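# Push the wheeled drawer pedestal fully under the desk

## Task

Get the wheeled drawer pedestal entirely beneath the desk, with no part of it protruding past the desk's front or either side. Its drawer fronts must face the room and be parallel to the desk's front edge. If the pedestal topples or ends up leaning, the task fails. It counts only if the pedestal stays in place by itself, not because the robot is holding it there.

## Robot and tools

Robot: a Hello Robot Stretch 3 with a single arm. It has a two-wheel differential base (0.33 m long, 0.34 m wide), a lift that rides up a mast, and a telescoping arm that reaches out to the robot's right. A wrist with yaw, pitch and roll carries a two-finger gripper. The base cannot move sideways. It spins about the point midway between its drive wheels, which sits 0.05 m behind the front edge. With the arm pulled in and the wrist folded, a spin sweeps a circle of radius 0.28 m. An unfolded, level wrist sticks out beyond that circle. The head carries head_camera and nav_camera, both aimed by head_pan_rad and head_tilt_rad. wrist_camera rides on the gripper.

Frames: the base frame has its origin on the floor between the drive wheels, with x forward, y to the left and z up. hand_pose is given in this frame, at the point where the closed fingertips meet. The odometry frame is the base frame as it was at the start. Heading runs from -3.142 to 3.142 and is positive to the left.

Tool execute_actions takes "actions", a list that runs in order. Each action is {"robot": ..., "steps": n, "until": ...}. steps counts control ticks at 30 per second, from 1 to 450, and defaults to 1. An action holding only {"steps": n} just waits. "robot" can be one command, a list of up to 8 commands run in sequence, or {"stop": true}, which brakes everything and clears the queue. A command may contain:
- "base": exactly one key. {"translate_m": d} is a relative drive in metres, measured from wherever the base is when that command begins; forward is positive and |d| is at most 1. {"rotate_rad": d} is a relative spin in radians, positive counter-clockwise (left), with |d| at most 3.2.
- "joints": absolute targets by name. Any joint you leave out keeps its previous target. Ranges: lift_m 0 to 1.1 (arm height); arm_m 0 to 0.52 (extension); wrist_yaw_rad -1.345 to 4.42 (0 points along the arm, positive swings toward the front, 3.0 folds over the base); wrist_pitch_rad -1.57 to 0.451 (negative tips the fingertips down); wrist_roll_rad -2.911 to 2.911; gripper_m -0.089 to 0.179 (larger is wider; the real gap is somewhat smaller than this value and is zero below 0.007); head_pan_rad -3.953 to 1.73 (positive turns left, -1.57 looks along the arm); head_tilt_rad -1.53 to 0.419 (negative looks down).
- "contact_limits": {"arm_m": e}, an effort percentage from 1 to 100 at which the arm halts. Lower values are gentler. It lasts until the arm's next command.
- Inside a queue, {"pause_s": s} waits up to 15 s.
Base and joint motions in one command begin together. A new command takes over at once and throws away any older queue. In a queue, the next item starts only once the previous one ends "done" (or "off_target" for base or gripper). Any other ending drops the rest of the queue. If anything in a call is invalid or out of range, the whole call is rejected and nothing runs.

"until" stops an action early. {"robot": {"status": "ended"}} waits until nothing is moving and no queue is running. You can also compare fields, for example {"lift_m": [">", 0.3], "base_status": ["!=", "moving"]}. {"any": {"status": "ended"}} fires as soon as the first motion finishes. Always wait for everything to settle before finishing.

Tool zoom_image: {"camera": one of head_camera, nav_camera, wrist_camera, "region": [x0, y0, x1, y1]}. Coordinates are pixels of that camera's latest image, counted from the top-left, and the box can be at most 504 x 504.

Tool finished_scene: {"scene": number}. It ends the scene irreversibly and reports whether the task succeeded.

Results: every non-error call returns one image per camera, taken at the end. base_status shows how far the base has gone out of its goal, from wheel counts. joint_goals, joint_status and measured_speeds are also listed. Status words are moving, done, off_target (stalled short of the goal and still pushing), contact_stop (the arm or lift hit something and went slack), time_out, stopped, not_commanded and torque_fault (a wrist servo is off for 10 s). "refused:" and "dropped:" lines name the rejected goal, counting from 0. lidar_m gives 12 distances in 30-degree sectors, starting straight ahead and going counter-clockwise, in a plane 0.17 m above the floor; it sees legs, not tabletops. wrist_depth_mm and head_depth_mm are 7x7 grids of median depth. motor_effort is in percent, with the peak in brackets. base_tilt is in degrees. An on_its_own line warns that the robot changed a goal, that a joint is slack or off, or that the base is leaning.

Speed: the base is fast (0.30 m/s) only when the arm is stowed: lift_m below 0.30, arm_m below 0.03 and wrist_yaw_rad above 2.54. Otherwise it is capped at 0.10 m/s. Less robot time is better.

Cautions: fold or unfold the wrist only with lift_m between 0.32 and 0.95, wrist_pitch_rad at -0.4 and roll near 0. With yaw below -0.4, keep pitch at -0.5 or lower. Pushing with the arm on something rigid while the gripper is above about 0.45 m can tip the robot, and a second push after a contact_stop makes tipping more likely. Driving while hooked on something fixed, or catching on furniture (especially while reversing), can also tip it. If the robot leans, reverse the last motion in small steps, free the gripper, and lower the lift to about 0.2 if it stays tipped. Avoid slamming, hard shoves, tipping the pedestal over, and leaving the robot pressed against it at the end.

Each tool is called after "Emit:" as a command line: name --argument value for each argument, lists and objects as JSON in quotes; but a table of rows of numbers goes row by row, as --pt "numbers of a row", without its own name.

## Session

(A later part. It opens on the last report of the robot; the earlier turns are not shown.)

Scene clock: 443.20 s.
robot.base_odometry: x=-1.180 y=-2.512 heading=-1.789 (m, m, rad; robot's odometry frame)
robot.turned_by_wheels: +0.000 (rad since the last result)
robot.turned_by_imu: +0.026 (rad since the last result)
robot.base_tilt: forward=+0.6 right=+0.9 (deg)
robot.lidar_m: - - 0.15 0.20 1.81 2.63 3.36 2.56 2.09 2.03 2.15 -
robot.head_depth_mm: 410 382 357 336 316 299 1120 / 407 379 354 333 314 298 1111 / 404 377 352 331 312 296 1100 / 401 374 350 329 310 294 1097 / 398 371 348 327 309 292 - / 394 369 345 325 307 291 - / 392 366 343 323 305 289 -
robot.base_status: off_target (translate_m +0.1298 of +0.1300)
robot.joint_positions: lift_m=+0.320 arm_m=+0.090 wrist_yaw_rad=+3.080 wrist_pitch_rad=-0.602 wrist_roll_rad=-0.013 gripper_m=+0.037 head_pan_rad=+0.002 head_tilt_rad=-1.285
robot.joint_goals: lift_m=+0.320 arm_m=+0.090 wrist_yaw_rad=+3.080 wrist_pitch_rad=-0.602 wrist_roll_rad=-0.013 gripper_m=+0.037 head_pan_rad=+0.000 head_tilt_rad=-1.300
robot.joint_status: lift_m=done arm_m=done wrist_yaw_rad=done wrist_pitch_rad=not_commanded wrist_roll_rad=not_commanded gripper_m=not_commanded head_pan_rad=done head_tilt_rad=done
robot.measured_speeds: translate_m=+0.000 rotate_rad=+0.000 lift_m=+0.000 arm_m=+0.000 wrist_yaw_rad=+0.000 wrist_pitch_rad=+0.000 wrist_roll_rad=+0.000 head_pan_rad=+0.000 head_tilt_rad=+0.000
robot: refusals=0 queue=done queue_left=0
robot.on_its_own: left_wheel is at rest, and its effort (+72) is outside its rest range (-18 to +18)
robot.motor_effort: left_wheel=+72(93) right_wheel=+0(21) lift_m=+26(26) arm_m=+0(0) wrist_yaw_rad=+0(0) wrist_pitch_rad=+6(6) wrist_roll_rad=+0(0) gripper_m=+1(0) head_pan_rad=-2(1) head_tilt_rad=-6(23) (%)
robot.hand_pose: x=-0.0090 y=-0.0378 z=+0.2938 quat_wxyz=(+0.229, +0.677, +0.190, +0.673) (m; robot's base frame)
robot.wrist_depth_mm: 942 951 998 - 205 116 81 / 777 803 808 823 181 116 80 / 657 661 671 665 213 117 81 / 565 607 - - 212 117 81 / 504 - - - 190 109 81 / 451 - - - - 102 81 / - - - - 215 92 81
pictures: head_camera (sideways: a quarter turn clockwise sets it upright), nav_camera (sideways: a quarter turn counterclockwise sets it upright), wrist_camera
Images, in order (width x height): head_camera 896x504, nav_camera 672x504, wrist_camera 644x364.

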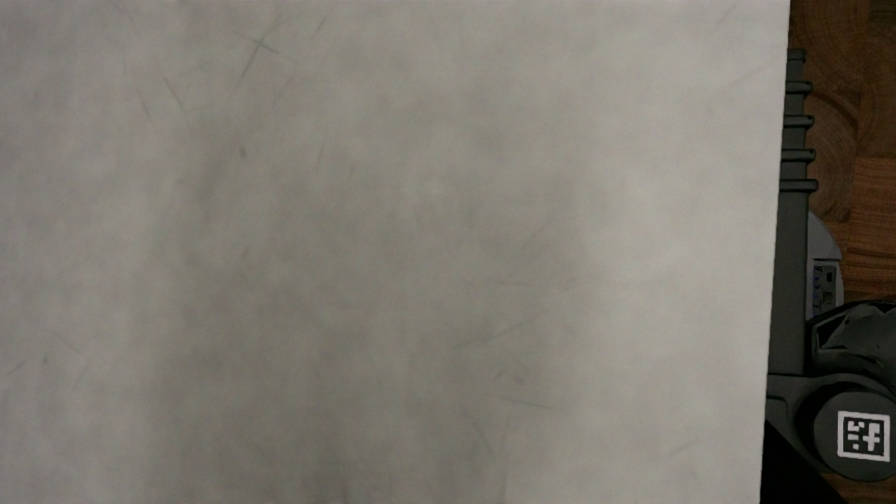

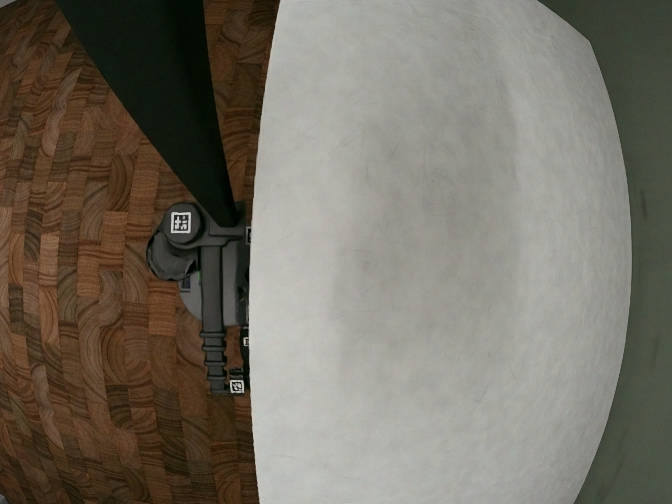

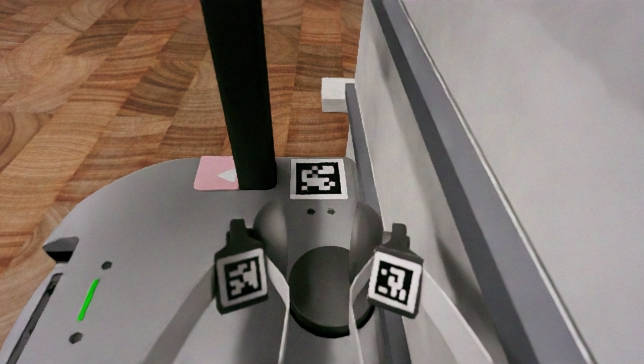

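Emit:
execute_actions --actions '[{"robot":{"base":{"translate_m":-0.6},"joints":{"head_tilt_rad":-0.75}},"steps":300,"until":{"robot":{"status":"ended"}}}]'

Scene clock: 454.43 s.
robot.base_odometry: x=-1.049 y=-1.926 heading=-1.790 (m, m, rad; robot's odometry frame)
robot.turned_by_wheels: -0.001 (rad since the last result)
robot.turned_by_imu: -0.005 (rad since the last result)
robot.base_tilt: forward=+0.7 right=+0.8 (deg)
robot.lidar_m: 0.65 0.68 1.80 1.74 1.87 2.67 2.77 2.64 2.05 2.01 1.88 1.15
robot.head_depth_mm: 1153 916 683 1758 1578 1335 1161 / 1154 897 674 1742 1567 1328 1154 / 1144 883 666 1729 1481 1310 1149 / 1150 866 682 1154 1027 1237 1142 / 1155 849 671 1142 1019 1235 1131 / 1144 836 663 1130 1010 1232 1126 / 1147 821 677 1757 1410 1283 1115
robot.base_status: done (translate_m -0.6000 of -0.6000)
robot.joint_positions: lift_m=+0.320 arm_m=+0.090 wrist_yaw_rad=+3.080 wrist_pitch_rad=-0.602 wrist_roll_rad=-0.013 gripper_m=+0.037 head_pan_rad=+0.002 head_tilt_rad=-0.754
robot.joint_goals: lift_m=+0.320 arm_m=+0.090 wrist_yaw_rad=+3.080 wrist_pitch_rad=-0.602 wrist_roll_rad=-0.013 gripper_m=+0.037 head_pan_rad=+0.000 head_tilt_rad=-0.750
robot.joint_status: lift_m=done arm_m=done wrist_yaw_rad=done wrist_pitch_rad=not_commanded wrist_roll_rad=not_commanded gripper_m=not_commanded head_pan_rad=done head_tilt_rad=done
robot.measured_speeds: translate_m=+0.000 rotate_rad=+0.000 lift_m=+0.000 arm_m=+0.000 wrist_yaw_rad=+0.000 wrist_pitch_rad=+0.000 wrist_roll_rad=+0.000 head_pan_rad=+0.000 head_tilt_rad=+0.000
robot: refusals=0 queue=done queue_left=0
robot.motor_effort: left_wheel=+0(73) right_wheel=+0(2) lift_m=+26(26) arm_m=+0(0) wrist_yaw_rad=+0(0) wrist_pitch_rad=+6(6) wrist_roll_rad=+0(0) gripper_m=+0(0) head_pan_rad=-1(0) head_tilt_rad=+1(24) (%)
robot.hand_pose: x=-0.0090 y=-0.0378 z=+0.2938 quat_wxyz=(+0.229, +0.677, +0.190, +0.673) (m; robot's base frame)
robot.wrist_depth_mm: 932 976 992 - - - - / 778 797 806 801 836 826 866 / 651 668 675 680 689 712 724 / 568 604 - - 606 598 612 / 503 - - - 526 524 533 / 458 - - - - 470 478 / - - - - 424 424 424
pictures: head_camera (sideways: a quarter turn clockwise sets it upright), nav_camera (sideways: a quarter turn counterclockwise sets it upright), wrist_camera
Images, in order (width x height): head_camera 896x504, nav_camera 672x504, wrist_camera 644x364.

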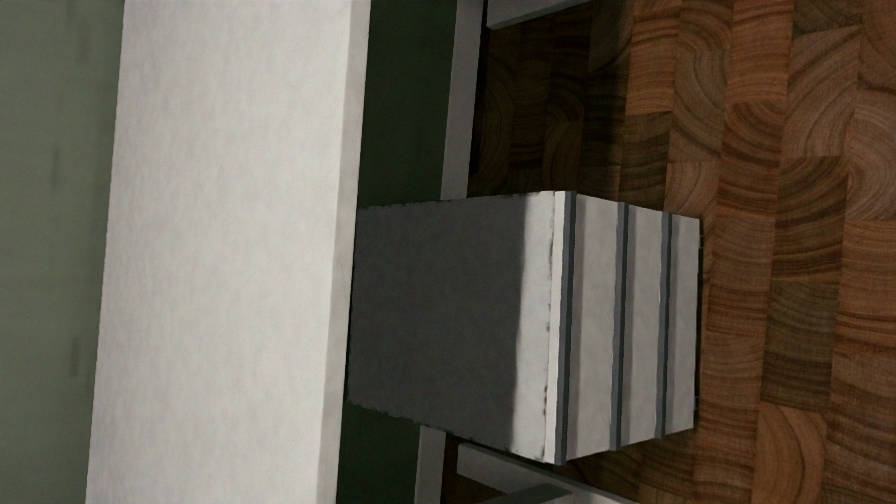

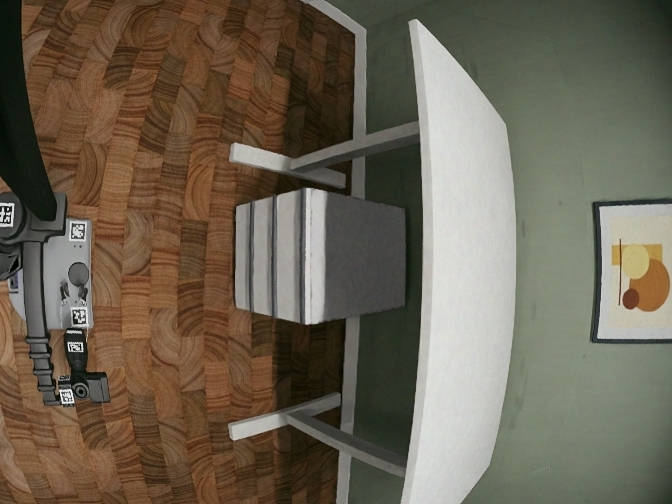

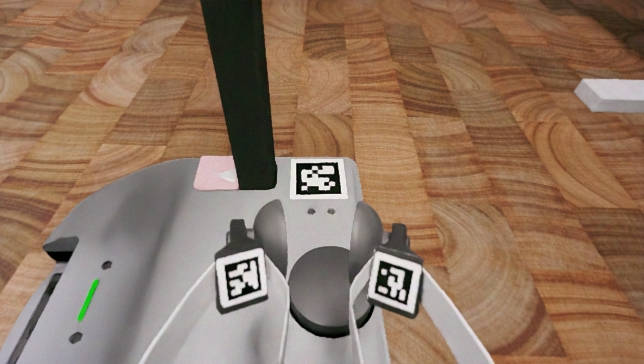

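Emit:
finished_scene --scene 1

The scene is finished: the task was done.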